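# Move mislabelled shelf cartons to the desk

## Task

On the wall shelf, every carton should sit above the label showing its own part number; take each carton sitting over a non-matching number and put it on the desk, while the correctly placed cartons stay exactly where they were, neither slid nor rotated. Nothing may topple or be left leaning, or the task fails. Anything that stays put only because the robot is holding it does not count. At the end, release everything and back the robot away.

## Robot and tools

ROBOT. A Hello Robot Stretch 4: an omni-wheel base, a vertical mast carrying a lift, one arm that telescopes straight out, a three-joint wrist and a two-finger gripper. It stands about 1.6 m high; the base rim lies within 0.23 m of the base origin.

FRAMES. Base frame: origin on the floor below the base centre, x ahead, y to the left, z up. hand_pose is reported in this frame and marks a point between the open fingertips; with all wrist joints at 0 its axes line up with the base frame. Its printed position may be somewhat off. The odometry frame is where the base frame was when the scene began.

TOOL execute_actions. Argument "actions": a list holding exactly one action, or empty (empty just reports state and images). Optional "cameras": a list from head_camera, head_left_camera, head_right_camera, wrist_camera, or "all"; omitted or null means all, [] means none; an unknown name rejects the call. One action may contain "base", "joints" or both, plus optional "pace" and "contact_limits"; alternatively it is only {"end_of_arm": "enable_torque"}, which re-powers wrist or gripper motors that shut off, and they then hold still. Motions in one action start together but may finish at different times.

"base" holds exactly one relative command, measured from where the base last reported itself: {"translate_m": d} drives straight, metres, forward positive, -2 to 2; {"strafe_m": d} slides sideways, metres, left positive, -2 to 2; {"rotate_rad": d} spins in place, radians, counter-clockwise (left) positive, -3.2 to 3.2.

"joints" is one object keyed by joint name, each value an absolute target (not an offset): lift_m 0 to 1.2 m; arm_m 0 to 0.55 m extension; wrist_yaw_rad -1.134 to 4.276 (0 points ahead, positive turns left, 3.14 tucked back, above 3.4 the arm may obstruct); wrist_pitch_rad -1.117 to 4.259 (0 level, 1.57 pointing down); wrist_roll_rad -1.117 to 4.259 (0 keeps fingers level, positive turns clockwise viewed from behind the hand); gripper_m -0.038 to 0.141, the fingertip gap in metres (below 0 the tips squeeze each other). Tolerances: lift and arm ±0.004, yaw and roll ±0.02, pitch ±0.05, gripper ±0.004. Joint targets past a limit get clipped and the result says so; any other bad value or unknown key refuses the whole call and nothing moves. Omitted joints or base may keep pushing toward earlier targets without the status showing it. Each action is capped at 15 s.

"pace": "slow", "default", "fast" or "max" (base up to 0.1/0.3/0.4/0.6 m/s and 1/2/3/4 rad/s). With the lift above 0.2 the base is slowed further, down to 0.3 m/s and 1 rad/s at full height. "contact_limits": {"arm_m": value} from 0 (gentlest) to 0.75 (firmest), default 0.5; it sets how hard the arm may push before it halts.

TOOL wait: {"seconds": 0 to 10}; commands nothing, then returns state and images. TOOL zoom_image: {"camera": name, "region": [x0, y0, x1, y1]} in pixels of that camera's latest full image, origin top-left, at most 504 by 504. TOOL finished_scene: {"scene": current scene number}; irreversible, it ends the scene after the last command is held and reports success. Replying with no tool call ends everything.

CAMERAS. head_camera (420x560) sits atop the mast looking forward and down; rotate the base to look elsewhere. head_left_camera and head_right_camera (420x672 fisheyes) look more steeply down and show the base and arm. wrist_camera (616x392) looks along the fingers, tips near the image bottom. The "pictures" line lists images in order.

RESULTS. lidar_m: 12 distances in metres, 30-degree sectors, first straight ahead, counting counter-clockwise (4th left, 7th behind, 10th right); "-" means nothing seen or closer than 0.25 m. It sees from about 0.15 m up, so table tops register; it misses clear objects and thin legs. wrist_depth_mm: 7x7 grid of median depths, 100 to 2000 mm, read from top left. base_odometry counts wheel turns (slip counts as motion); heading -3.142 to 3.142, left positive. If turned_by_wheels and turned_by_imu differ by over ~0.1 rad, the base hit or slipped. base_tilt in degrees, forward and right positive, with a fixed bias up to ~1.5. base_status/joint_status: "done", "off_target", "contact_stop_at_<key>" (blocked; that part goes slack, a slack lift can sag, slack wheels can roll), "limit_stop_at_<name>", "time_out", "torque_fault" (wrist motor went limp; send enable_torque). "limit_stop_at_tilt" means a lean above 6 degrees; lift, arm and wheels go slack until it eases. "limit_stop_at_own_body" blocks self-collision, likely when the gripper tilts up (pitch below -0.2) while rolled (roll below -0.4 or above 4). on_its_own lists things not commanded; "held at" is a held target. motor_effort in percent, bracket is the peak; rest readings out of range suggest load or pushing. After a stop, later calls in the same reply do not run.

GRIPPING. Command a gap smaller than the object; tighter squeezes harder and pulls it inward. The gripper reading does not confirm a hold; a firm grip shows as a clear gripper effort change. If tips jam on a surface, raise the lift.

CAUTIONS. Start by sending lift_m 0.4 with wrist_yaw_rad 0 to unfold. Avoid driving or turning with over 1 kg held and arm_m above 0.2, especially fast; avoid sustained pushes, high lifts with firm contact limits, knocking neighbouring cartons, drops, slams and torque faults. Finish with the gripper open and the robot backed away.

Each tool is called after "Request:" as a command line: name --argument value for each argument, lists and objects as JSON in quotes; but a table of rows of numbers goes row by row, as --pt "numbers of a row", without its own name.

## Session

Request:
execute_actions --actions '[]'

Scene clock: 0.00 s.
base_odometry: x=+0.000 y=+0.000 heading=+0.000 (m, m, rad; odometry frame)
turned_by_wheels: +0.000 (rad since the last result)
turned_by_imu: +0.000 (rad since the last result)
base_tilt: forward=+0.3 right=-0.4 (deg)
lidar_m: 2.57 2.06 1.98 2.04 1.26 1.21 1.30 1.40 1.33 1.39 2.53 2.46
base_status: not commanded
joint_positions: lift_m=+0.194 arm_m=+0.002 wrist_yaw_rad=+3.209 wrist_pitch_rad=+0.000 wrist_roll_rad=+0.005 gripper_m=+0.057
joint_status: not commanded
motor_effort: lift_m=+19 arm_m=-1 wrist_yaw_rad=-1 wrist_pitch_rad=-7 wrist_roll_rad=-1 gripper_m=-2 wheel_0=+0 wheel_1=+0 wheel_2=+0 (%)
hand_pose: x=-0.1205 y=+0.0677 z=+0.3724 quat_wxyz=(-0.034, +0.000, +0.003, +0.999) (m; base frame)
wrist_depth_mm: - 132 131 - - 1921 1661 / - - 131 - - 1863 1281 / - 107 132 - - 1808 1661 / - 126 150 - - 1921 1708 / 190 1921 - - - 1921 1708 / 208 1464 194 1366 194 1308 1255 / 206 878 946 117 931 820 878
pictures: head_camera, head_left_camera, head_right_camera, wrist_camera
Images, in order (width x height): head_camera 420x560, head_left_camera 420x672, head_right_camera 420x672, wrist_camera 616x392.

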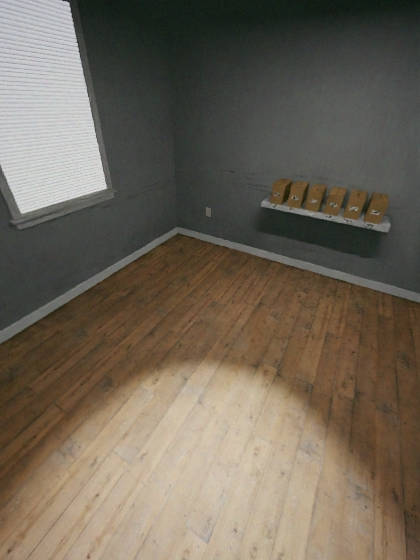

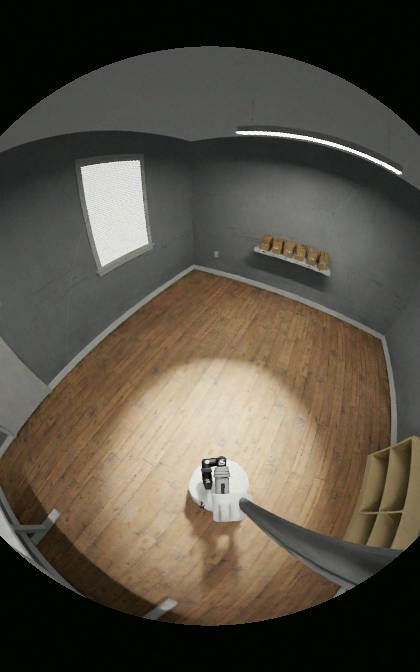

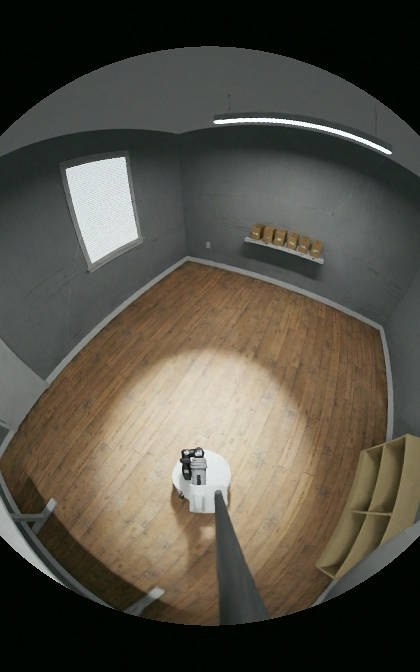

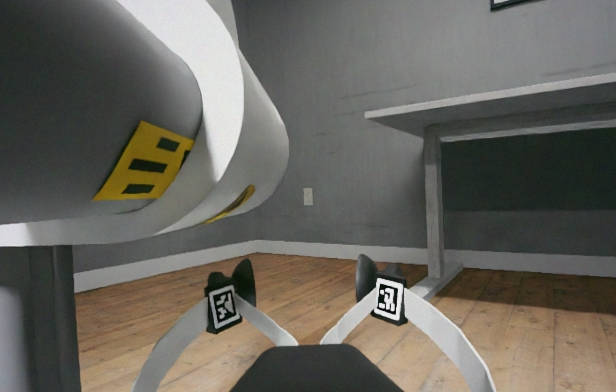

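Request:
execute_actions --actions '[{"base":{"rotate_rad":-0.51},"joints":{"lift_m":0.65,"wrist_yaw_rad":0}}]' --cameras '["head_camera","head_left_camera"]'

Scene clock: 7.33 s.
base_odometry: x=+0.000 y=+0.000 heading=-0.510 (m, m, rad; odometry frame)
turned_by_wheels: -0.510 (rad since the last result)
turned_by_imu: -0.505 (rad since the last result)
base_tilt: forward=+0.4 right=-0.4 (deg)
lidar_m: 2.46 2.57 2.07 1.98 2.08 1.26 1.21 1.29 1.40 1.33 1.42 2.54
base_status: done
joint_positions: lift_m=+0.650 arm_m=+0.002 wrist_yaw_rad=+0.001 wrist_pitch_rad=+0.000 wrist_roll_rad=+0.005 gripper_m=+0.057
joint_status: all done
motor_effort: lift_m=+21(25) arm_m=-1(1) wrist_yaw_rad=-2(7) wrist_pitch_rad=-7(6) wrist_roll_rad=-1(1) gripper_m=-3(3) wheel_0=+0(7) wheel_1=+0(7) wheel_2=+0(3) (%)
hand_pose: x=+0.4618 y=-0.0873 z=+0.8280 quat_wxyz=(+1.000, +0.003, +0.000, +0.000) (m; base frame)
wrist_depth_mm: - - - - - - - / - - - - - - - / - - - - - - - / - - - - - - - / - - - - - - - / - - 195 - 193 - - / - 1808 1921 117 1983 1618 1808
pictures: head_camera, head_left_camera
Images, in order (width x height): head_camera 420x560, head_left_camera 420x672.

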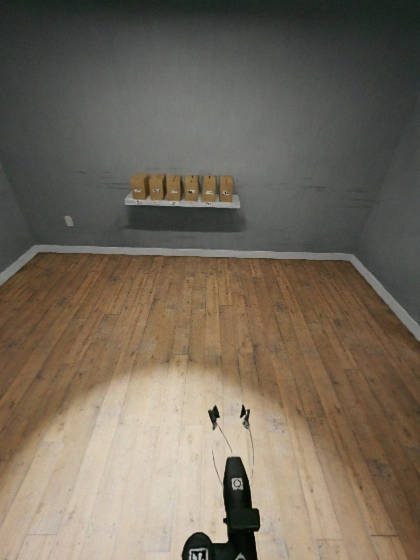

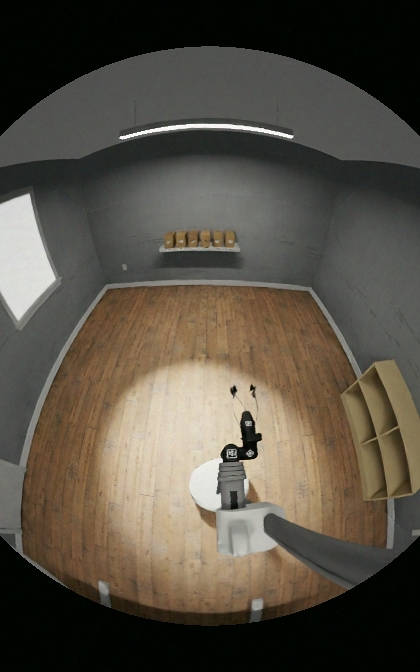

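Request:
execute_actions --actions '[{"base":{"strafe_m":0.3}}]' --cameras '[]'

Request:
execute_actions --actions '[{"base":{"translate_m":1.3},"pace":"fast"}]' --cameras '["head_camera","wrist_camera"]'

Scene clock: 12.90 s.
base_odometry: x=+0.146 y=+0.262 heading=-0.510 (m, m, rad; odometry frame)
turned_by_wheels: +0.000 (rad since the last result)
turned_by_imu: +0.001 (rad since the last result)
base_tilt: forward=+0.4 right=-0.4 (deg)
lidar_m: 2.47 2.32 1.74 1.68 1.70 1.24 1.20 1.28 1.70 1.63 1.74 2.56
base_status: done
joint_positions: lift_m=+0.650 arm_m=+0.002 wrist_yaw_rad=+0.000 wrist_pitch_rad=+0.000 wrist_roll_rad=+0.005 gripper_m=+0.057
joint_status: not commanded
motor_effort: lift_m=+20(21) arm_m=-1(1) wrist_yaw_rad=-2(2) wrist_pitch_rad=-6(7) wrist_roll_rad=-1(1) gripper_m=-3(2) wheel_0=+0(8) wheel_1=-2(10) wheel_2=-1(1) (%)
hand_pose: x=+0.4618 y=-0.0873 z=+0.8281 quat_wxyz=(+1.000, +0.003, +0.000, +0.000) (m; base frame)
wrist_depth_mm: - - - - - - - / - - - - - - - / - - - - - - - / - - - - - - - / - - - - - - - / - - 193 - 194 - - / - 1808 1921 117 1921 1661 1808
pictures: none
No camera images: the call's "cameras" was empty. Leave "cameras" out to get every camera's image.

Scene clock: 17.47 s.
base_odometry: x=+1.281 y=-0.373 heading=-0.510 (m, m, rad; odometry frame)
turned_by_wheels: +0.000 (rad since the last result)
turned_by_imu: +0.000 (rad since the last result)
base_tilt: forward=+0.4 right=-0.5 (deg)
lidar_m: 1.18 1.24 1.67 1.63 1.74 2.43 3.34 2.39 1.78 2.07 2.00 1.23
base_status: done
joint_positions: lift_m=+0.650 arm_m=+0.002 wrist_yaw_rad=+0.000 wrist_pitch_rad=+0.000 wrist_roll_rad=+0.005 gripper_m=+0.057
joint_status: not commanded
motor_effort: lift_m=+20(20) arm_m=-1(1) wrist_yaw_rad=-1(2) wrist_pitch_rad=-7(7) wrist_roll_rad=-1(1) gripper_m=-3(2) wheel_0=-1(6) wheel_1=-1(3) wheel_2=+2(13) (%)
hand_pose: x=+0.4617 y=-0.0873 z=+0.8281 quat_wxyz=(+1.000, +0.003, +0.000, +0.000) (m; base frame)
wrist_depth_mm: 1229 1229 1229 1229 1229 1205 1205 / 1229 1229 1229 1205 1205 1205 1229 / 1255 1229 1229 1205 1205 1229 1229 / 1229 1229 976 976 960 960 1229 / 1229 1229 976 960 976 960 1229 / 1229 1229 195 1229 194 1205 1205 / 1229 1229 1229 117 1229 1255 1229
pictures: head_camera, wrist_camera
Images, in order (width x height): head_camera 420x560, wrist_camera 616x392.

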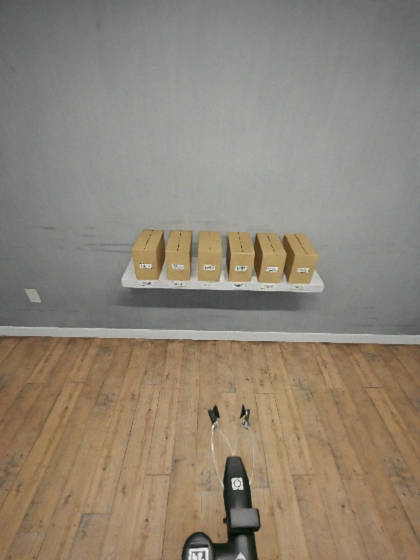

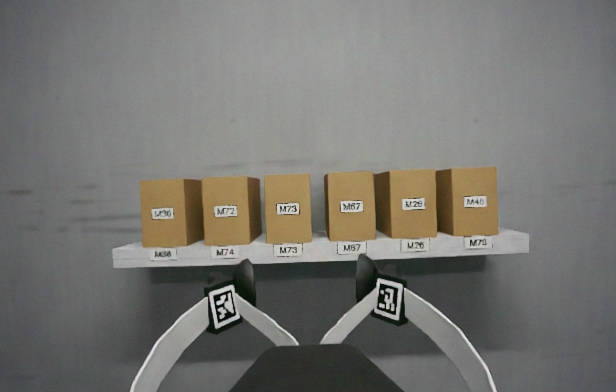

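Request:
execute_actions --actions '[{"base":{"translate_m":0.35},"joints":{"lift_m":0.62,"gripper_m":0.138}}]' --cameras '["head_camera","wrist_camera"]'

Request:
zoom_image --camera "wrist_camera" --region '[0,130,320,290]'

Request:
zoom_image --camera "wrist_camera" --region '[296,130,616,290]'

Scene clock: 23.47 s.
base_odometry: x=+1.586 y=-0.544 heading=-0.510 (m, m, rad; odometry frame)
turned_by_wheels: +0.000 (rad since the last result)
turned_by_imu: +0.001 (rad since the last result)
base_tilt: forward=+0.3 right=-0.4 (deg)
lidar_m: 0.82 0.86 1.60 1.62 1.70 2.42 3.76 2.41 1.95 2.08 1.50 0.87
base_status: done
joint_positions: lift_m=+0.620 arm_m=+0.002 wrist_yaw_rad=+0.000 wrist_pitch_rad=+0.000 wrist_roll_rad=+0.005 gripper_m=+0.138
joint_status: all done
motor_effort: lift_m=+16(15) arm_m=-1(1) wrist_yaw_rad=-2(2) wrist_pitch_rad=-7(6) wrist_roll_rad=-1(1) gripper_m=+2(2) wheel_0=+1(4) wheel_1=+1(7) wheel_2=+2(7) (%)
hand_pose: x=+0.4617 y=-0.0873 z=+0.7984 quat_wxyz=(+1.000, +0.003, +0.000, +0.000) (m; base frame)
wrist_depth_mm: 866 878 866 866 854 866 854 / 866 878 866 866 866 866 866 / 878 866 878 866 866 866 609 / 750 615 615 615 609 609 609 / 621 615 621 615 609 609 603 / 878 209 609 878 866 866 854 / 878 878 878 122 866 866 866
pictures: head_camera, wrist_camera
Images, in order (width x height): head_camera 420x560, wrist_camera 616x392.

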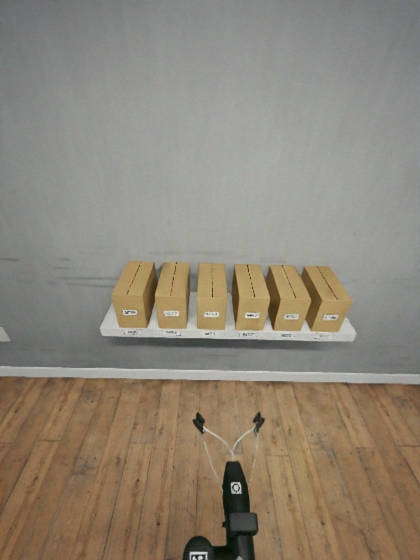

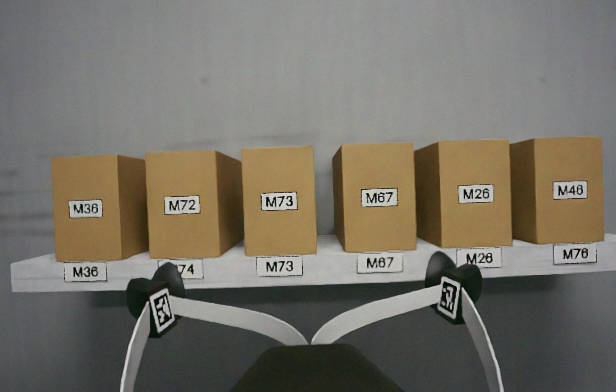

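Region (0, 130, 320, 290) of wrist_camera's 616x392 image, scaled by 1.575.

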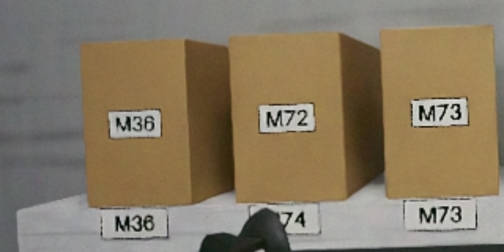

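Region (296, 130, 616, 290) of wrist_camera's 616x392 image, scaled by 1.575.

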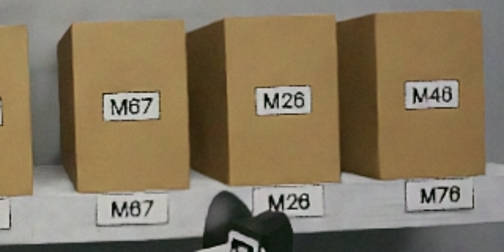

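Request:
execute_actions --actions '[{"base":{"rotate_rad":-0.018},"joints":{"lift_m":0.56,"arm_m":0.15}}]' --cameras '["wrist_camera"]'

Request:
execute_actions --actions '[{"base":{"strafe_m":0.3}}]' --cameras '["wrist_camera"]'

Request:
execute_actions --actions '[{"base":{"strafe_m":-0.6}}]' --cameras '["wrist_camera"]'

Scene clock: 30.57 s.
base_odometry: x=+1.586 y=-0.544 heading=-0.528 (m, m, rad; odometry frame)
turned_by_wheels: -0.018 (rad since the last result)
turned_by_imu: -0.017 (rad since the last result)
base_tilt: forward=+0.4 right=-0.4 (deg)
lidar_m: 0.82 0.87 1.59 1.62 1.69 2.37 3.74 2.40 1.94 2.08 1.54 0.86
base_status: done
joint_positions: lift_m=+0.560 arm_m=+0.149 wrist_yaw_rad=+0.000 wrist_pitch_rad=+0.000 wrist_roll_rad=+0.005 gripper_m=+0.138
joint_status: all done
motor_effort: lift_m=+16(19) arm_m=+6(4) wrist_yaw_rad=-1(1) wrist_pitch_rad=-7(7) wrist_roll_rad=-1(0) gripper_m=+1(1) wheel_0=+0(4) wheel_1=+1(1) wheel_2=+0(7) (%)
hand_pose: x=+0.6084 y=-0.0874 z=+0.7385 quat_wxyz=(+1.000, +0.003, +0.000, +0.000) (m; base frame)
wrist_depth_mm: 715 715 715 715 723 715 715 / 715 715 715 723 466 488 525 / 473 462 466 466 466 469 477 / 469 466 466 469 466 469 469 / 462 462 462 466 466 462 466 / 723 209 723 723 732 732 732 / 723 723 732 122 732 723 732
pictures: wrist_camera
Images, in order (width x height): wrist_camera 616x392.

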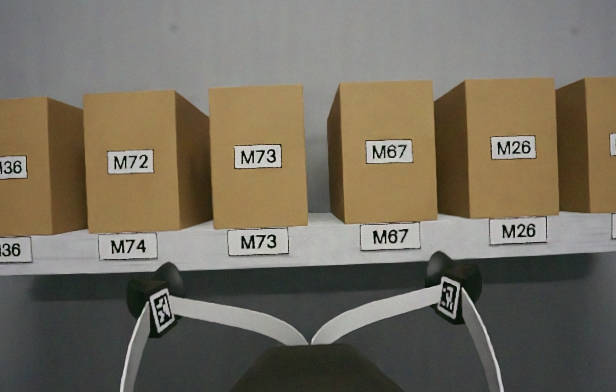

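Scene clock: 32.90 s.
base_odometry: x=+1.738 y=-0.285 heading=-0.528 (m, m, rad; odometry frame)
turned_by_wheels: +0.000 (rad since the last result)
turned_by_imu: +0.001 (rad since the last result)
base_tilt: forward=+0.4 right=-0.4 (deg)
lidar_m: 0.83 1.13 1.41 1.33 1.37 1.95 3.71 2.80 2.20 2.37 1.16 0.85
base_status: done
joint_positions: lift_m=+0.560 arm_m=+0.149 wrist_yaw_rad=+0.000 wrist_pitch_rad=+0.000 wrist_roll_rad=+0.005 gripper_m=+0.138
joint_status: not commanded
motor_effort: lift_m=+16(16) arm_m=+6(6) wrist_yaw_rad=-1(1) wrist_pitch_rad=-6(6) wrist_roll_rad=-1(0) gripper_m=+1(0) wheel_0=+1(7) wheel_1=+0(7) wheel_2=+1(3) (%)
hand_pose: x=+0.6084 y=-0.0874 z=+0.7385 quat_wxyz=(+1.000, +0.003, +0.000, +0.000) (m; base frame)
wrist_depth_mm: 715 715 723 723 723 723 723 / 715 723 723 723 564 473 539 / 723 723 469 469 473 469 473 / 723 723 469 473 473 473 473 / 723 723 466 466 466 469 466 / 723 209 723 732 732 732 741 / 732 732 732 122 732 732 741
pictures: wrist_camera
Images, in order (width x height): wrist_camera 616x392.

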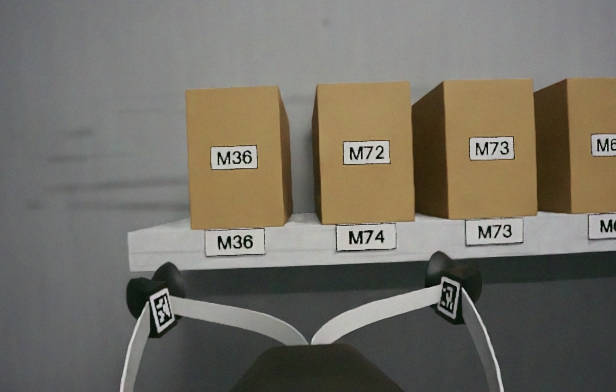

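Scene clock: 36.23 s.
base_odometry: x=+1.435 y=-0.803 heading=-0.528 (m, m, rad; odometry frame)
turned_by_wheels: +0.000 (rad since the last result)
turned_by_imu: +0.000 (rad since the last result)
base_tilt: forward=+0.4 right=-0.5 (deg)
lidar_m: 0.82 0.85 1.58 1.91 2.01 2.82 3.76 2.02 1.70 1.79 1.53 0.84
base_status: done
joint_positions: lift_m=+0.560 arm_m=+0.149 wrist_yaw_rad=+0.000 wrist_pitch_rad=+0.000 wrist_roll_rad=+0.005 gripper_m=+0.138
joint_status: not commanded
motor_effort: lift_m=+16(16) arm_m=+6(6) wrist_yaw_rad=-1(1) wrist_pitch_rad=-7(7) wrist_roll_rad=-1(1) gripper_m=+0(0) wheel_0=+0(8) wheel_1=+2(6) wheel_2=+1(2) (%)
hand_pose: x=+0.6084 y=-0.0874 z=+0.7385 quat_wxyz=(+1.000, +0.003, +0.000, +0.000) (m; base frame)
wrist_depth_mm: 715 715 723 715 715 723 723 / 715 715 715 715 462 723 715 / 462 462 462 466 462 715 723 / 462 462 466 466 462 723 723 / 462 459 459 462 462 466 723 / 723 204 715 723 723 723 732 / 732 723 715 122 723 732 732
pictures: wrist_camera
Images, in order (width x height): wrist_camera 616x392.

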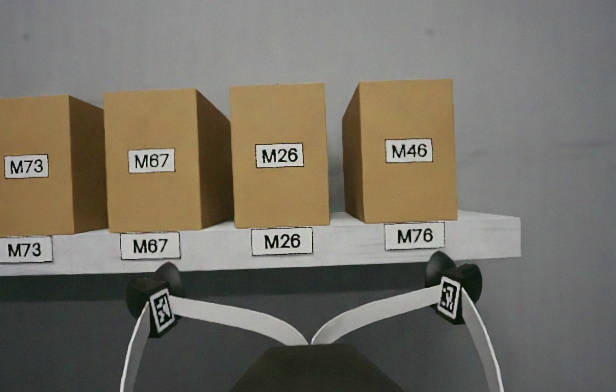

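Request:
execute_actions --actions '[{"base":{"strafe_m":-0.132},"joints":{"lift_m":0.66,"arm_m":0.33}}]' --cameras '["wrist_camera"]'

Scene clock: 42.53 s.
base_odometry: x=+1.369 y=-0.917 heading=-0.528 (m, m, rad; odometry frame)
turned_by_wheels: +0.000 (rad since the last result)
turned_by_imu: +0.000 (rad since the last result)
base_tilt: forward=+0.4 right=-0.4 (deg)
lidar_m: 0.82 0.87 1.21 2.05 2.14 2.98 3.76 1.77 1.57 1.64 1.51 0.88
base_status: done
joint_positions: lift_m=+0.660 arm_m=+0.329 wrist_yaw_rad=+0.000 wrist_pitch_rad=+0.000 wrist_roll_rad=+0.005 gripper_m=+0.138
joint_status: all done
motor_effort: lift_m=+21(21) arm_m=+6(8) wrist_yaw_rad=-1(1) wrist_pitch_rad=-6(7) wrist_roll_rad=+0(1) gripper_m=+1(0) wheel_0=+0(7) wheel_1=-1(11) wheel_2=+1(1) (%)
hand_pose: x=+0.7884 y=-0.0874 z=+0.8381 quat_wxyz=(+1.000, +0.003, +0.000, +0.000) (m; base frame)
wrist_depth_mm: 530 535 530 535 535 530 539 / 530 530 535 535 535 535 539 / 535 539 535 539 539 539 535 / 282 282 301 282 539 539 539 / 282 282 298 283 539 539 544 / 283 205 285 283 285 544 544 / 283 283 289 122 286 309 544
pictures: wrist_camera
Images, in order (width x height): wrist_camera 616x392.

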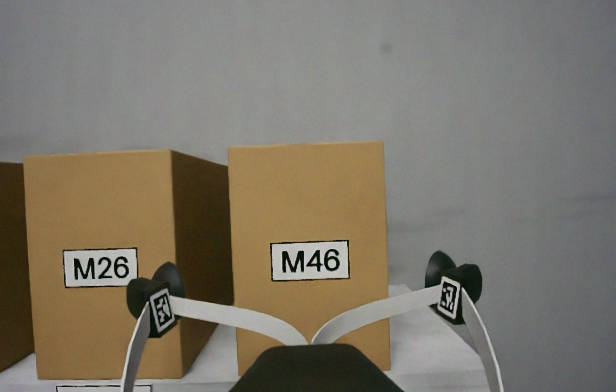

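Request:
execute_actions --actions '[{"base":{"strafe_m":-0.008},"joints":{"arm_m":0.385},"pace":"slow"}]' --cameras '["wrist_camera"]'

Scene clock: 48.00 s.
base_odometry: x=+1.365 y=-0.924 heading=-0.528 (m, m, rad; odometry frame)
turned_by_wheels: +0.000 (rad since the last result)
turned_by_imu: +0.000 (rad since the last result)
base_tilt: forward=+0.3 right=-0.4 (deg)
lidar_m: 0.81 0.87 1.21 2.06 2.17 2.99 3.75 1.79 1.56 1.64 1.53 1.12
base_status: done
joint_positions: lift_m=+0.660 arm_m=+0.384 wrist_yaw_rad=+0.000 wrist_pitch_rad=+0.000 wrist_roll_rad=+0.005 gripper_m=+0.138
joint_status: all done
motor_effort: lift_m=+21(21) arm_m=+6(6) wrist_yaw_rad=-1(1) wrist_pitch_rad=-6(6) wrist_roll_rad=-1(1) gripper_m=+1(1) wheel_0=-1(4) wheel_1=-1(5) wheel_2=+0(3) (%)
hand_pose: x=+0.8434 y=-0.0874 z=+0.8381 quat_wxyz=(+1.000, +0.003, +0.000, +0.000) (m; base frame)
wrist_depth_mm: 477 477 477 477 480 480 484 / 477 477 480 480 480 480 480 / 477 480 480 227 484 484 484 / 226 229 227 227 480 484 484 / 227 226 228 228 484 484 488 / 227 209 229 228 229 484 488 / 228 228 229 122 262 310 488
pictures: wrist_camera
Images, in order (width x height): wrist_camera 616x392.

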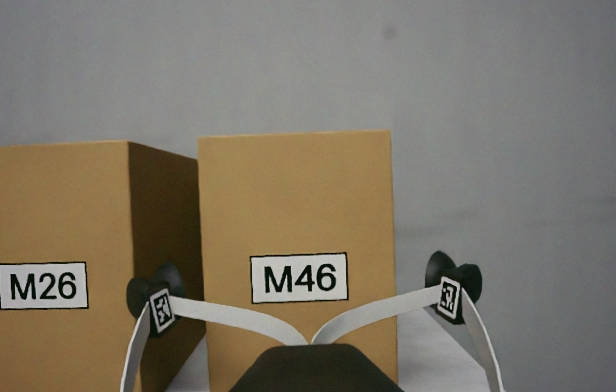

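Request:
execute_actions --actions '[{"joints":{"arm_m":0.42},"pace":"slow","contact_limits":{"arm_m":0.1}}]' --cameras '["wrist_camera"]'

Scene clock: 52.07 s.
base_odometry: x=+1.365 y=-0.924 heading=-0.528 (m, m, rad; odometry frame)
turned_by_wheels: +0.000 (rad since the last result)
turned_by_imu: +0.000 (rad since the last result)
base_tilt: forward=+0.4 right=-0.5 (deg)
lidar_m: 0.82 0.88 1.19 2.06 2.16 2.98 3.75 1.81 1.57 1.64 1.53 1.12
base_status: not commanded
joint_positions: lift_m=+0.660 arm_m=+0.419 wrist_yaw_rad=+0.000 wrist_pitch_rad=+0.000 wrist_roll_rad=+0.005 gripper_m=+0.138
joint_status: all done
motor_effort: lift_m=+21(21) arm_m=+6(6) wrist_yaw_rad=-1(1) wrist_pitch_rad=-6(6) wrist_roll_rad=-1(1) gripper_m=-1(2) wheel_0=-1(1) wheel_1=-1(1) wheel_2=+0(0) (%)
contact_limits: arm_m 0.1
hand_pose: x=+0.8784 y=-0.0874 z=+0.8381 quat_wxyz=(+1.000, +0.003, +0.000, +0.000) (m; base frame)
wrist_depth_mm: 442 442 442 442 445 445 445 / 445 442 445 445 445 449 445 / 190 442 191 191 449 445 449 / 191 228 191 192 192 449 449 / 191 220 192 192 193 449 452 / 192 193 193 193 193 449 452 / 191 203 193 122 193 312 452
pictures: wrist_camera
Images, in order (width x height): wrist_camera 616x392.

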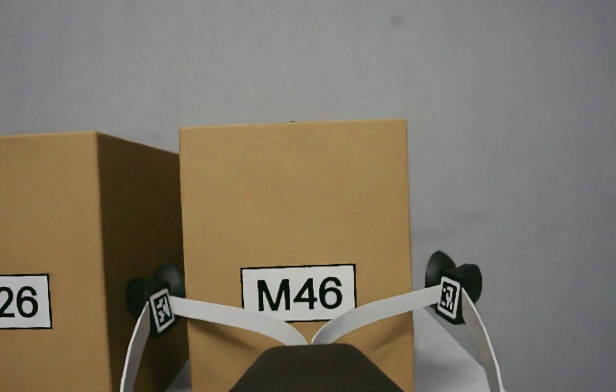

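Good insertion. Gripping, lifting and withdrawing.

Request:
execute_actions --actions '[{"joints":{"gripper_m":0.06},"pace":"slow"}]' --cameras '[]'

Request:
execute_actions --actions '[{"joints":{"lift_m":0.69},"pace":"slow"}]' --cameras '["wrist_camera"]'

Request:
execute_actions --actions '[{"joints":{"arm_m":0.01}}]' --cameras '["head_camera","wrist_camera"]'

Scene clock: 59.60 s.
base_odometry: x=+1.365 y=-0.924 heading=-0.528 (m, m, rad; odometry frame)
turned_by_wheels: +0.000 (rad since the last result)
turned_by_imu: +0.001 (rad since the last result)
base_tilt: forward=+0.4 right=-0.4 (deg)
lidar_m: 0.80 0.87 1.18 2.05 2.17 2.96 3.77 1.82 1.55 1.64 1.52 1.11
base_status: not commanded
joint_positions: lift_m=+0.660 arm_m=+0.419 wrist_yaw_rad=+0.000 wrist_pitch_rad=+0.000 wrist_roll_rad=+0.005 gripper_m=+0.061
joint_status: all done
motor_effort: lift_m=+21(21) arm_m=+6(6) wrist_yaw_rad=-1(1) wrist_pitch_rad=-6(7) wrist_roll_rad=-1(1) gripper_m=-26(27) wheel_0=-1(1) wheel_1=-1(1) wheel_2=+0(0) (%)
hand_pose: x=+0.8784 y=-0.0874 z=+0.8381 quat_wxyz=(+1.000, +0.003, +0.000, +0.000) (m; base frame)
wrist_depth_mm: 439 442 445 445 445 445 445 / 442 445 445 445 445 449 445 / 190 445 174 175 175 445 449 / 191 229 175 175 175 449 449 / 191 225 175 176 176 449 449 / 191 184 176 176 176 178 452 / 192 216 176 141 177 324 452
pictures: none
No camera images: the call's "cameras" was empty. Leave "cameras" out to get every camera's image.

Scene clock: 60.67 s.
base_odometry: x=+1.365 y=-0.924 heading=-0.528 (m, m, rad; odometry frame)
turned_by_wheels: +0.000 (rad since the last result)
turned_by_imu: +0.000 (rad since the last result)
base_tilt: forward=+0.4 right=-0.4 (deg)
lidar_m: 0.82 0.85 1.21 2.05 2.16 2.97 3.76 1.81 1.56 1.63 1.54 1.13
base_status: not commanded
joint_positions: lift_m=+0.690 arm_m=+0.419 wrist_yaw_rad=+0.000 wrist_pitch_rad=+0.001 wrist_roll_rad=+0.005 gripper_m=+0.061
joint_status: all done
motor_effort: lift_m=+21(22) arm_m=+6(6) wrist_yaw_rad=-1(1) wrist_pitch_rad=-11(11) wrist_roll_rad=-1(0) gripper_m=-28(27) wheel_0=-1(0) wheel_1=-1(1) wheel_2=+0(0) (%)
hand_pose: x=+0.8784 y=-0.0874 z=+0.8676 quat_wxyz=(+1.000, +0.003, +0.001, +0.000) (m; base frame)
wrist_depth_mm: 439 442 442 445 442 445 445 / 442 442 445 442 445 449 449 / 445 442 177 177 178 449 445 / 190 267 177 177 177 449 449 / 191 224 176 176 177 452 449 / 191 183 176 176 176 178 452 / 192 216 175 140 176 452 455
pictures: wrist_camera
Images, in order (width x height): wrist_camera 616x392.

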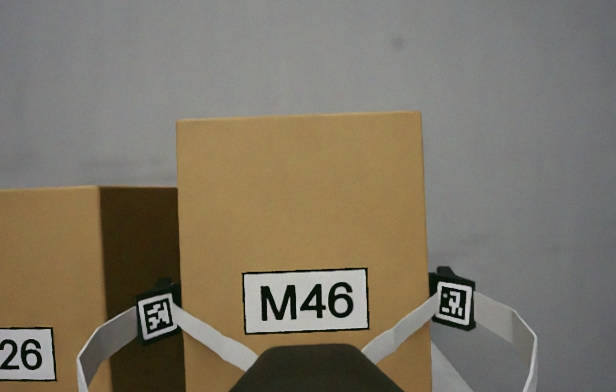

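Scene clock: 62.97 s.
base_odometry: x=+1.365 y=-0.924 heading=-0.528 (m, m, rad; odometry frame)
turned_by_wheels: +0.000 (rad since the last result)
turned_by_imu: +0.000 (rad since the last result)
base_tilt: forward=+0.4 right=-0.4 (deg)
lidar_m: 0.41 0.83 1.20 2.06 2.15 2.98 3.75 1.80 1.55 1.63 1.55 0.43
base_status: not commanded
joint_positions: lift_m=+0.690 arm_m=+0.011 wrist_yaw_rad=+0.000 wrist_pitch_rad=+0.002 wrist_roll_rad=+0.005 gripper_m=+0.061
joint_status: all done
motor_effort: lift_m=+22(22) arm_m=-6(7) wrist_yaw_rad=-1(1) wrist_pitch_rad=-11(11) wrist_roll_rad=-1(0) gripper_m=-28(27) wheel_0=-1(1) wheel_1=-1(1) wheel_2=+0(0) (%)
hand_pose: x=+0.4704 y=-0.0874 z=+0.8675 quat_wxyz=(+1.000, +0.003, +0.001, +0.000) (m; base frame)
wrist_depth_mm: 842 854 842 854 854 854 854 / 854 854 854 842 854 854 854 / 842 854 177 177 178 854 866 / 854 627 176 177 177 866 866 / 603 603 176 176 177 866 866 / 597 184 175 176 176 178 878 / 854 854 175 140 176 866 866
pictures: head_camera, wrist_camera
Images, in order (width x height): head_camera 420x560, wrist_camera 616x392.

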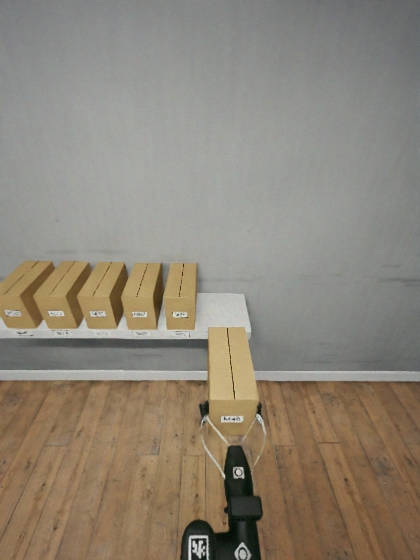

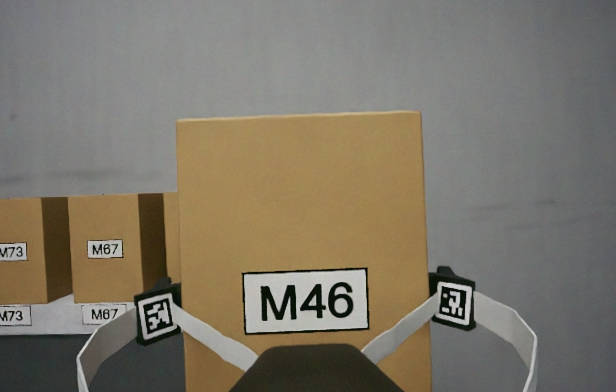

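Request:
execute_actions --actions '[{"base":{"translate_m":-1.0},"joints":{"lift_m":0.8}}]' --cameras '[]'

Request:
execute_actions --actions '[{"base":{"rotate_rad":3.17},"pace":"slow"}]' --cameras '["head_camera","head_left_camera"]'

Scene clock: 71.83 s.
base_odometry: x=+0.501 y=-0.420 heading=-0.528 (m, m, rad; odometry frame)
turned_by_wheels: +0.000 (rad since the last result)
turned_by_imu: +0.001 (rad since the last result)
base_tilt: forward=+0.4 right=-0.4 (deg)
lidar_m: 0.41 1.90 2.15 2.08 2.21 1.93 1.90 2.31 1.28 1.23 1.70 0.42
base_status: done
joint_positions: lift_m=+0.800 arm_m=+0.011 wrist_yaw_rad=+0.000 wrist_pitch_rad=+0.002 wrist_roll_rad=+0.005 gripper_m=+0.061
joint_status: all done
motor_effort: lift_m=+21(26) arm_m=-6(6) wrist_yaw_rad=-1(1) wrist_pitch_rad=-12(11) wrist_roll_rad=-1(1) gripper_m=-27(28) wheel_0=+0(6) wheel_1=-2(8) wheel_2=+0(10) (%)
hand_pose: x=+0.4704 y=-0.0874 z=+0.9776 quat_wxyz=(+1.000, +0.003, +0.001, +0.000) (m; base frame)
wrist_depth_mm: 1863 1808 1863 1863 1863 1863 1863 / 1863 1863 1863 1863 1863 1863 1921 / 1863 1863 178 178 178 1921 1921 / 1921 1808 177 177 177 1863 1921 / 1921 1618 176 177 177 1921 1921 / 1863 184 176 176 176 178 1921 / 1921 1863 175 140 176 1863 1921
pictures: none
No camera images: the call's "cameras" was empty. Leave "cameras" out to get every camera's image.

Scene clock: 76.30 s.
base_odometry: x=+0.501 y=-0.420 heading=+2.642 (m, m, rad; odometry frame)
turned_by_wheels: +3.170 (rad since the last result)
turned_by_imu: +3.140 (rad since the last result)
base_tilt: forward=+0.3 right=-0.5 (deg)
lidar_m: 0.39 1.69 1.28 1.23 1.73 2.14 1.88 1.94 2.14 2.07 2.20 0.43
base_status: done
joint_positions: lift_m=+0.800 arm_m=+0.011 wrist_yaw_rad=+0.000 wrist_pitch_rad=+0.002 wrist_roll_rad=+0.005 gripper_m=+0.061
joint_status: not commanded
motor_effort: lift_m=+21(21) arm_m=-6(6) wrist_yaw_rad=-1(1) wrist_pitch_rad=-12(12) wrist_roll_rad=-1(1) gripper_m=-27(28) wheel_0=-1(4) wheel_1=-1(4) wheel_2=-2(7) (%)
hand_pose: x=+0.4704 y=-0.0874 z=+0.9776 quat_wxyz=(+1.000, +0.003, +0.001, +0.000) (m; base frame)
wrist_depth_mm: - - - - - - - / - - - - - - - / - - 177 178 178 - - / - - 177 177 177 - - / - - 176 176 176 - - / - 183 175 176 176 178 - / - - 175 140 176 1983 1983
pictures: head_camera, head_left_camera
Images, in order (width x height): head_camera 420x560, head_left_camera 420x672.

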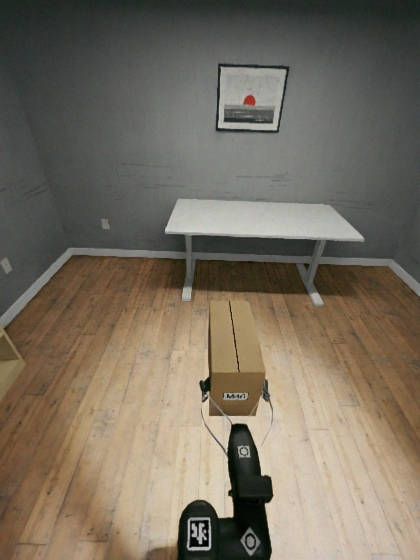

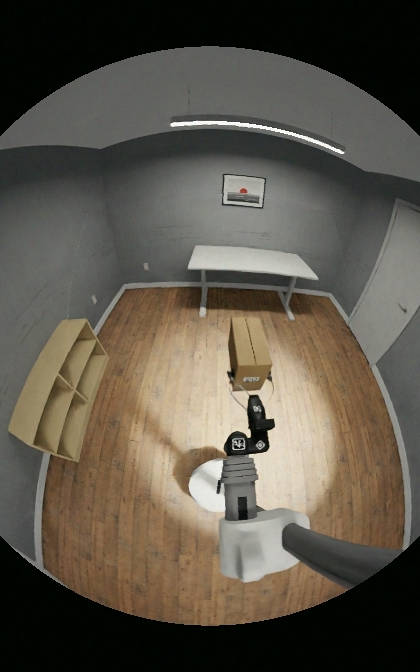

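Request:
execute_actions --actions '[{"base":{"strafe_m":-0.2}}]' --cameras '[]'

Request:
execute_actions --actions '[{"base":{"translate_m":1.2}}]' --cameras '["head_camera"]'

Scene clock: 81.20 s.
base_odometry: x=+0.597 y=-0.245 heading=+2.642 (m, m, rad; odometry frame)
turned_by_wheels: +0.000 (rad since the last result)
turned_by_imu: +0.000 (rad since the last result)
base_tilt: forward=+0.3 right=-0.4 (deg)
lidar_m: 0.41 2.49 1.48 1.44 1.92 2.17 1.86 1.95 1.92 1.88 2.00 0.43
base_status: done
joint_positions: lift_m=+0.800 arm_m=+0.011 wrist_yaw_rad=+0.000 wrist_pitch_rad=+0.002 wrist_roll_rad=+0.005 gripper_m=+0.061
joint_status: not commanded
motor_effort: lift_m=+21(21) arm_m=-6(6) wrist_yaw_rad=-1(1) wrist_pitch_rad=-12(12) wrist_roll_rad=-1(0) gripper_m=-26(27) wheel_0=+0(9) wheel_1=+1(8) wheel_2=-1(2) (%)
hand_pose: x=+0.4704 y=-0.0874 z=+0.9776 quat_wxyz=(+1.000, +0.003, +0.001, +0.000) (m; base frame)
wrist_depth_mm: - - - - - - - / - - - - - - - / - - 177 177 177 - - / - - 176 177 177 - - / - - 176 176 177 - - / - 184 176 176 176 178 - / - - 175 140 176 - 1983
pictures: none
No camera images: the call's "cameras" was empty. Leave "cameras" out to get every camera's image.

Scene clock: 86.67 s.
base_odometry: x=-0.456 y=+0.330 heading=+2.642 (m, m, rad; odometry frame)
turned_by_wheels: +0.000 (rad since the last result)
turned_by_imu: -0.001 (rad since the last result)
base_tilt: forward=+0.4 right=-0.4 (deg)
lidar_m: 0.40 0.69 1.81 1.39 1.49 2.67 3.31 2.69 1.99 1.91 0.89 0.43
base_status: done
joint_positions: lift_m=+0.800 arm_m=+0.011 wrist_yaw_rad=+0.000 wrist_pitch_rad=+0.002 wrist_roll_rad=+0.005 gripper_m=+0.061
joint_status: not commanded
motor_effort: lift_m=+21(21) arm_m=-6(6) wrist_yaw_rad=-1(2) wrist_pitch_rad=-11(12) wrist_roll_rad=+0(1) gripper_m=-27(26) wheel_0=+1(6) wheel_1=+1(2) wheel_2=+0(7) (%)
hand_pose: x=+0.4704 y=-0.0874 z=+0.9776 quat_wxyz=(+1.000, +0.003, +0.001, +0.000) (m; base frame)
wrist_depth_mm: 1229 1229 1205 1182 1182 1205 1205 / 1255 1229 1229 1205 1182 1205 1182 / 1229 1255 177 177 177 1205 1205 / 1255 1255 176 177 177 1205 1182 / 1255 1255 176 176 177 1229 1205 / 1255 184 176 176 176 178 878 / 699 634 175 140 176 615 603
pictures: head_camera
Images, in order (width x height): head_camera 420x560.

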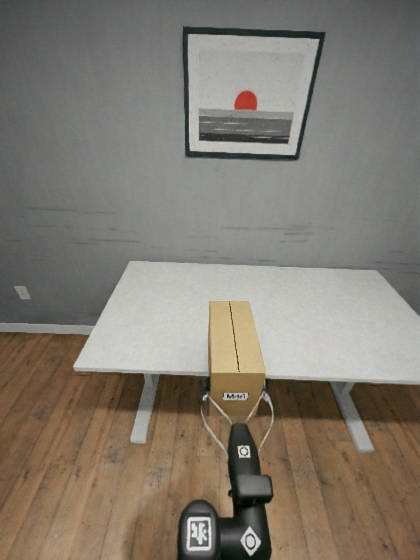

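Request:
execute_actions --actions '[{"joints":{"arm_m":0.35}}]' --cameras '[]'

Request:
execute_actions --actions '[{"joints":{"lift_m":0.67}}]' --cameras '[]'

Request:
execute_actions --actions '[{"joints":{"lift_m":0.64},"pace":"slow"}]' --cameras '["head_camera"]'

Scene clock: 91.97 s.
base_odometry: x=-0.456 y=+0.330 heading=+2.642 (m, m, rad; odometry frame)
turned_by_wheels: +0.000 (rad since the last result)
turned_by_imu: +0.001 (rad since the last result)
base_tilt: forward=+0.4 right=-0.4 (deg)
lidar_m: 0.63 0.70 1.80 1.41 1.48 2.63 3.32 2.68 2.03 1.89 0.90 0.67
base_status: not commanded
joint_positions: lift_m=+0.800 arm_m=+0.349 wrist_yaw_rad=+0.000 wrist_pitch_rad=+0.001 wrist_roll_rad=+0.005 gripper_m=+0.061
joint_status: all done
motor_effort: lift_m=+21(21) arm_m=+6(7) wrist_yaw_rad=-1(1) wrist_pitch_rad=-11(12) wrist_roll_rad=-1(1) gripper_m=-27(27) wheel_0=+1(1) wheel_1=+1(1) wheel_2=+0(0) (%)
hand_pose: x=+0.8084 y=-0.0874 z=+0.9776 quat_wxyz=(+1.000, +0.003, +0.001, +0.000) (m; base frame)
wrist_depth_mm: 891 878 891 854 854 866 854 / 904 891 891 878 878 878 866 / 904 891 177 177 178 854 866 / 904 904 176 177 177 866 866 / 904 904 176 176 176 878 878 / 904 184 176 176 176 178 866 / 699 627 175 140 176 615 603
pictures: none
No camera images: the call's "cameras" was empty. Leave "cameras" out to get every camera's image.

Scene clock: 93.57 s.
base_odometry: x=-0.456 y=+0.330 heading=+2.642 (m, m, rad; odometry frame)
turned_by_wheels: +0.000 (rad since the last result)
turned_by_imu: +0.000 (rad since the last result)
base_tilt: forward=+0.3 right=-0.5 (deg)
lidar_m: 0.63 0.71 1.84 1.40 1.46 2.67 3.31 2.67 2.00 1.89 0.90 0.66
base_status: not commanded
joint_positions: lift_m=+0.670 arm_m=+0.349 wrist_yaw_rad=+0.000 wrist_pitch_rad=+0.001 wrist_roll_rad=+0.005 gripper_m=+0.061
joint_status: all done
motor_effort: lift_m=+16(21) arm_m=+6(6) wrist_yaw_rad=-1(1) wrist_pitch_rad=-11(11) wrist_roll_rad=-1(0) gripper_m=-27(27) wheel_0=+1(1) wheel_1=+1(1) wheel_2=+0(0) (%)
hand_pose: x=+0.8084 y=-0.0874 z=+0.8480 quat_wxyz=(+1.000, +0.003, +0.001, +0.000) (m; base frame)
wrist_depth_mm: 891 891 878 878 866 866 866 / 891 878 891 878 878 866 866 / 904 891 177 177 178 866 854 / 904 904 177 177 177 866 866 / 904 891 176 176 177 866 866 / 597 184 175 176 176 178 504 / 389 364 175 140 176 357 349
pictures: none
No camera images: the call's "cameras" was empty. Leave "cameras" out to get every camera's image.

Scene clock: 94.63 s.
base_odometry: x=-0.456 y=+0.330 heading=+2.642 (m, m, rad; odometry frame)
turned_by_wheels: +0.000 (rad since the last result)
turned_by_imu: +0.000 (rad since the last result)
base_tilt: forward=+0.3 right=-0.4 (deg)
lidar_m: 0.65 0.69 1.80 1.39 1.46 2.66 3.31 2.64 2.02 1.90 0.90 0.67
base_status: not commanded
joint_positions: lift_m=+0.640 arm_m=+0.349 wrist_yaw_rad=+0.000 wrist_pitch_rad=+0.001 wrist_roll_rad=+0.005 gripper_m=+0.061
joint_status: all done
motor_effort: lift_m=+16(13) arm_m=+6(6) wrist_yaw_rad=-1(2) wrist_pitch_rad=-11(11) wrist_roll_rad=+0(1) gripper_m=-26(27) wheel_0=+1(1) wheel_1=+1(1) wheel_2=+0(0) (%)
hand_pose: x=+0.8084 y=-0.0874 z=+0.8180 quat_wxyz=(+1.000, +0.003, +0.001, +0.000) (m; base frame)
wrist_depth_mm: 891 891 878 866 878 866 854 / 891 878 891 878 878 866 866 / 891 891 176 177 177 866 866 / 891 904 176 176 177 878 866 / 904 891 176 176 176 788 759 / 496 183 176 176 176 178 421 / 325 303 175 140 176 297 290
pictures: head_camera
Images, in order (width x height): head_camera 420x560.

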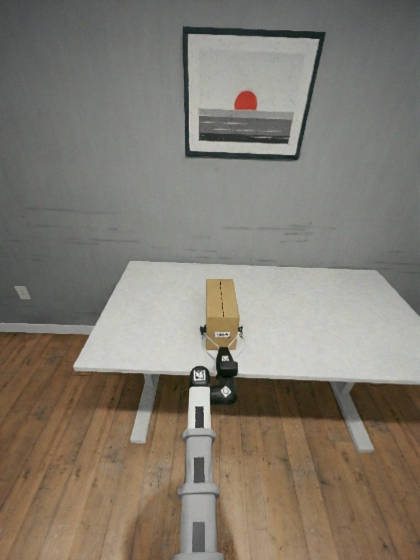

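Request:
execute_actions --actions '[{"joints":{"lift_m":0.628},"pace":"slow"}]' --cameras '[]'

Scene clock: 97.93 s.
base_odometry: x=-0.456 y=+0.330 heading=+2.642 (m, m, rad; odometry frame)
turned_by_wheels: +0.000 (rad since the last result)
turned_by_imu: +0.000 (rad since the last result)
base_tilt: forward=+0.4 right=-0.4 (deg)
lidar_m: 0.64 0.68 1.83 1.40 1.46 2.69 3.33 2.68 2.03 1.90 0.90 0.66
base_status: not commanded
joint_positions: lift_m=+0.628 arm_m=+0.349 wrist_yaw_rad=+0.000 wrist_pitch_rad=-0.006 wrist_roll_rad=+0.005 gripper_m=+0.061
joint_status: all done
motor_effort: lift_m=+13(18) arm_m=+6(6) wrist_yaw_rad=-1(1) wrist_pitch_rad=+11(11) wrist_roll_rad=-1(1) gripper_m=-27(26) wheel_0=+1(1) wheel_1=+1(1) wheel_2=+0(0) (%)
hand_pose: x=+0.8084 y=-0.0874 z=+0.8084 quat_wxyz=(+1.000, +0.003, -0.003, +0.000) (m; base frame)
wrist_depth_mm: 904 891 891 891 866 866 854 / 904 891 878 891 878 866 866 / 904 891 175 175 176 866 866 / 904 891 176 175 176 866 866 / 891 891 175 176 176 798 750 / 488 183 175 176 176 178 413 / 315 293 176 140 176 287 279
pictures: none
No camera images: the call's "cameras" was empty. Leave "cameras" out to get every camera's image.

Request:
execute_actions --actions '[{"joints":{"lift_m":0.633,"gripper_m":0.138}}]' --cameras '[]'

Request:
execute_actions --actions '[{"joints":{"arm_m":0.01,"lift_m":0.64}}]' --cameras '["head_camera"]'

Request:
execute_actions --actions '[{"base":{"rotate_rad":-3.17},"joints":{"lift_m":0.66}}]' --cameras '[]'

Request:
execute_actions --actions '[{"base":{"translate_m":1.9},"pace":"fast"}]' --cameras '["head_camera","wrist_camera"]'

Scene clock: 105.47 s.
base_odometry: x=-0.456 y=+0.330 heading=+2.642 (m, m, rad; odometry frame)
turned_by_wheels: +0.000 (rad since the last result)
turned_by_imu: +0.000 (rad since the last result)
base_tilt: forward=+0.3 right=-0.5 (deg)
lidar_m: 0.65 0.68 1.83 1.42 1.44 2.64 3.33 2.68 2.01 1.88 0.90 0.66
base_status: not commanded
joint_positions: lift_m=+0.633 arm_m=+0.349 wrist_yaw_rad=+0.000 wrist_pitch_rad=-0.001 wrist_roll_rad=+0.005 gripper_m=+0.138
joint_status: all done
motor_effort: lift_m=+21(21) arm_m=+5(6) wrist_yaw_rad=-1(1) wrist_pitch_rad=-6(11) wrist_roll_rad=-1(0) gripper_m=+0(27) wheel_0=+1(1) wheel_1=+1(1) wheel_2=+0(0) (%)
hand_pose: x=+0.8084 y=-0.0875 z=+0.8112 quat_wxyz=(+1.000, +0.003, +0.000, +0.000) (m; base frame)
wrist_depth_mm: 891 891 891 878 878 866 866 / 904 878 891 878 878 866 854 / 904 891 192 192 193 866 866 / 904 891 192 193 193 878 866 / 904 891 193 193 193 768 723 / 477 209 193 193 194 357 407 / 324 310 193 122 195 285 289
pictures: none
No camera images: the call's "cameras" was empty. Leave "cameras" out to get every camera's image.

Scene clock: 107.60 s.
base_odometry: x=-0.456 y=+0.330 heading=+2.642 (m, m, rad; odometry frame)
turned_by_wheels: +0.000 (rad since the last result)
turned_by_imu: +0.000 (rad since the last result)
base_tilt: forward=+0.3 right=-0.5 (deg)
lidar_m: 0.64 0.68 1.82 1.41 1.48 2.67 3.31 2.65 2.00 1.90 0.87 0.68
base_status: not commanded
joint_positions: lift_m=+0.640 arm_m=+0.011 wrist_yaw_rad=+0.000 wrist_pitch_rad=+0.000 wrist_roll_rad=+0.005 gripper_m=+0.138
joint_status: all done
motor_effort: lift_m=+21(21) arm_m=-6(8) wrist_yaw_rad=+0(1) wrist_pitch_rad=-6(7) wrist_roll_rad=+0(1) gripper_m=+0(1) wheel_0=+1(1) wheel_1=+0(1) wheel_2=+0(0) (%)
hand_pose: x=+0.4704 y=-0.0874 z=+0.8180 quat_wxyz=(+1.000, +0.003, +0.000, +0.000) (m; base frame)
wrist_depth_mm: 1229 1229 1229 1182 1205 1205 1205 / 1229 1255 1229 1229 1205 1229 1205 / 1255 1229 1229 1229 1229 1205 1205 / 1255 1229 1229 530 1205 1205 1205 / 1255 1008 960 535 878 809 768 / 508 209 421 480 415 407 430 / 1255 831 1229 122 1205 1205 1229
pictures: head_camera
Images, in order (width x height): head_camera 420x560.

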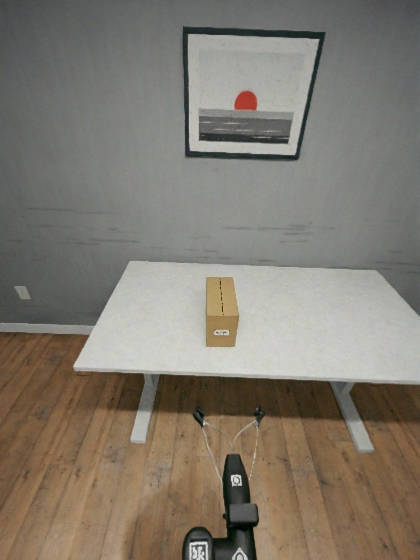

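Scene clock: 110.47 s.
base_odometry: x=-0.456 y=+0.330 heading=-0.528 (m, m, rad; odometry frame)
turned_by_wheels: -3.170 (rad since the last result)
turned_by_imu: -3.140 (rad since the last result)
base_tilt: forward=+0.4 right=-0.4 (deg)
lidar_m: 3.03 2.75 2.04 1.90 0.90 0.69 0.66 0.69 1.86 1.39 1.47 2.56
base_status: done
joint_positions: lift_m=+0.660 arm_m=+0.011 wrist_yaw_rad=+0.000 wrist_pitch_rad=+0.000 wrist_roll_rad=+0.005 gripper_m=+0.138
joint_status: all done
motor_effort: lift_m=+20(26) arm_m=-6(6) wrist_yaw_rad=-1(1) wrist_pitch_rad=-7(7) wrist_roll_rad=-1(1) gripper_m=+1(0) wheel_0=-1(6) wheel_1=+1(7) wheel_2=+1(5) (%)
hand_pose: x=+0.4704 y=-0.0874 z=+0.8381 quat_wxyz=(+1.000, +0.003, +0.000, +0.000) (m; base frame)
wrist_depth_mm: - - - - - - - / - - - - - - - / - - - - - - - / - - - - - - - / - - - - - - - / - 204 - - - - - / - 1983 1921 122 1921 1808 1808
pictures: none
No camera images: the call's "cameras" was empty. Leave "cameras" out to get every camera's image.

Scene clock: 116.60 s.
base_odometry: x=+1.185 y=-0.627 heading=-0.528 (m, m, rad; odometry frame)
turned_by_wheels: +0.000 (rad since the last result)
turned_by_imu: -0.001 (rad since the last result)
base_tilt: forward=+0.3 right=-0.3 (deg)
lidar_m: 1.12 1.18 2.01 1.90 2.03 2.67 3.42 2.01 1.53 1.78 1.85 1.19
base_status: done
joint_positions: lift_m=+0.660 arm_m=+0.011 wrist_yaw_rad=+0.000 wrist_pitch_rad=+0.000 wrist_roll_rad=+0.005 gripper_m=+0.138
joint_status: not commanded
motor_effort: lift_m=+20(20) arm_m=-5(6) wrist_yaw_rad=-2(1) wrist_pitch_rad=-7(7) wrist_roll_rad=-1(0) gripper_m=+0(2) wheel_0=-1(5) wheel_1=+1(7) wheel_2=+1(10) (%)
hand_pose: x=+0.4704 y=-0.0874 z=+0.8381 quat_wxyz=(+1.000, +0.003, +0.000, +0.000) (m; base frame)
wrist_depth_mm: 1160 1182 1160 1160 1160 1160 1160 / 1160 1160 1160 1160 1182 1160 1182 / 1160 1182 1160 1182 1160 1160 1182 / 946 904 917 1205 1160 1182 1182 / 917 904 917 917 1182 1182 1182 / 1160 204 1182 1160 1182 1182 1182 / 1182 1160 1160 122 1182 1182 1205
pictures: head_camera, wrist_camera
Images, in order (width x height): head_camera 420x560, wrist_camera 616x392.

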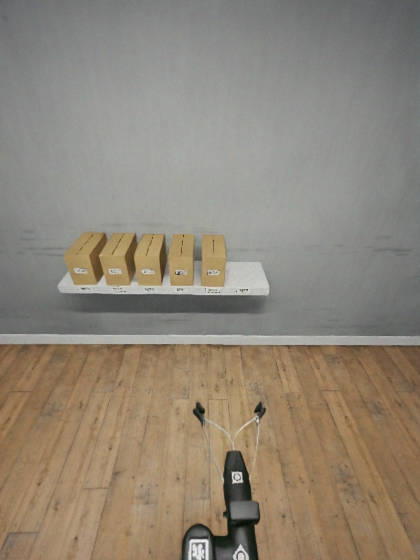

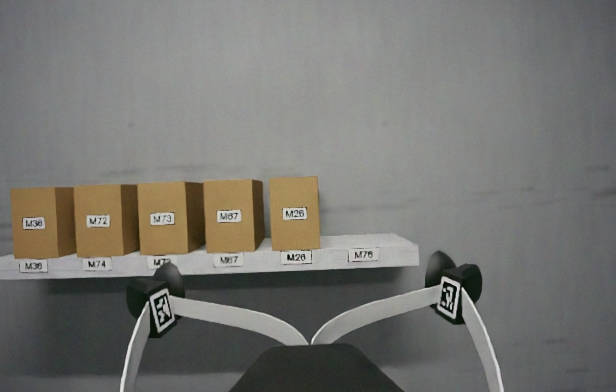

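Request:
execute_actions --actions '[{"base":{"strafe_m":0.495}}]' --cameras '[]'

Request:
execute_actions --actions '[{"base":{"translate_m":0.3},"joints":{"arm_m":0.27}}]' --cameras '["head_camera","wrist_camera"]'

Scene clock: 122.00 s.
base_odometry: x=+1.434 y=-0.199 heading=-0.528 (m, m, rad; odometry frame)
turned_by_wheels: +0.000 (rad since the last result)
turned_by_imu: +0.001 (rad since the last result)
base_tilt: forward=+0.4 right=-0.4 (deg)
lidar_m: 1.12 1.41 1.46 1.41 1.48 2.10 2.92 2.69 1.98 2.26 1.96 1.18
base_status: done
joint_positions: lift_m=+0.660 arm_m=+0.011 wrist_yaw_rad=+0.000 wrist_pitch_rad=+0.000 wrist_roll_rad=+0.005 gripper_m=+0.138
joint_status: not commanded
motor_effort: lift_m=+20(20) arm_m=-5(6) wrist_yaw_rad=-1(1) wrist_pitch_rad=-7(7) wrist_roll_rad=+0(1) gripper_m=+0(2) wheel_0=+0(8) wheel_1=+0(7) wheel_2=+1(3) (%)
hand_pose: x=+0.4704 y=-0.0874 z=+0.8381 quat_wxyz=(+1.000, +0.003, +0.000, +0.000) (m; base frame)
wrist_depth_mm: 1138 1160 1182 1160 1182 1182 1160 / 1160 1160 1182 1138 1160 1182 1182 / 1160 1160 1182 1160 1182 1160 1182 / 1160 1182 1008 917 917 917 1182 / 1182 1182 917 917 917 917 1205 / 1160 204 1182 1182 1182 1182 1182 / 1182 1182 1182 122 1205 1182 1205
pictures: none
No camera images: the call's "cameras" was empty. Leave "cameras" out to get every camera's image.

Scene clock: 124.47 s.
base_odometry: x=+1.694 y=-0.351 heading=-0.528 (m, m, rad; odometry frame)
turned_by_wheels: +0.000 (rad since the last result)
turned_by_imu: +0.000 (rad since the last result)
base_tilt: forward=+0.4 right=-0.4 (deg)
lidar_m: 0.81 0.88 1.50 1.40 1.48 2.09 3.37 2.73 2.12 2.28 1.22 0.86
base_status: done
joint_positions: lift_m=+0.660 arm_m=+0.269 wrist_yaw_rad=+0.000 wrist_pitch_rad=+0.000 wrist_roll_rad=+0.005 gripper_m=+0.138
joint_status: all done
motor_effort: lift_m=+20(20) arm_m=+6(6) wrist_yaw_rad=-1(0) wrist_pitch_rad=-7(7) wrist_roll_rad=-1(1) gripper_m=+0(0) wheel_0=+1(4) wheel_1=+0(4) wheel_2=+2(4) (%)
hand_pose: x=+0.7284 y=-0.0874 z=+0.8382 quat_wxyz=(+1.000, +0.003, +0.000, +0.000) (m; base frame)
wrist_depth_mm: 603 597 603 609 603 609 615 / 603 603 609 609 609 609 609 / 609 603 603 603 609 615 615 / 480 351 375 353 355 357 357 / 609 353 368 355 355 355 359 / 521 209 355 355 355 357 362 / 349 349 351 122 351 353 353
pictures: head_camera, wrist_camera
Images, in order (width x height): head_camera 420x560, wrist_camera 616x392.

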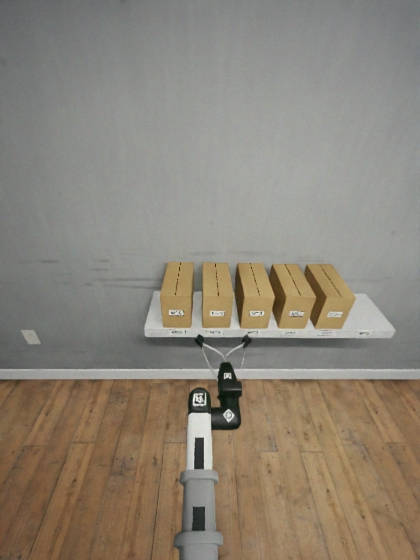

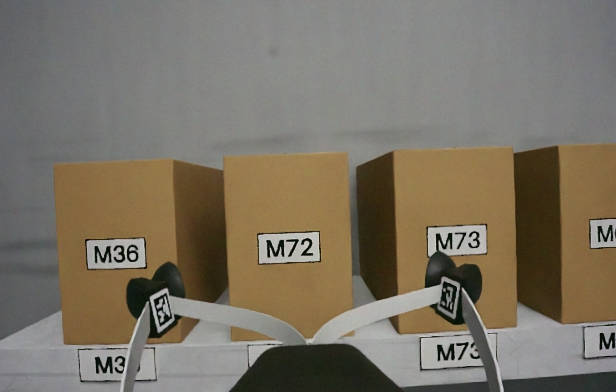

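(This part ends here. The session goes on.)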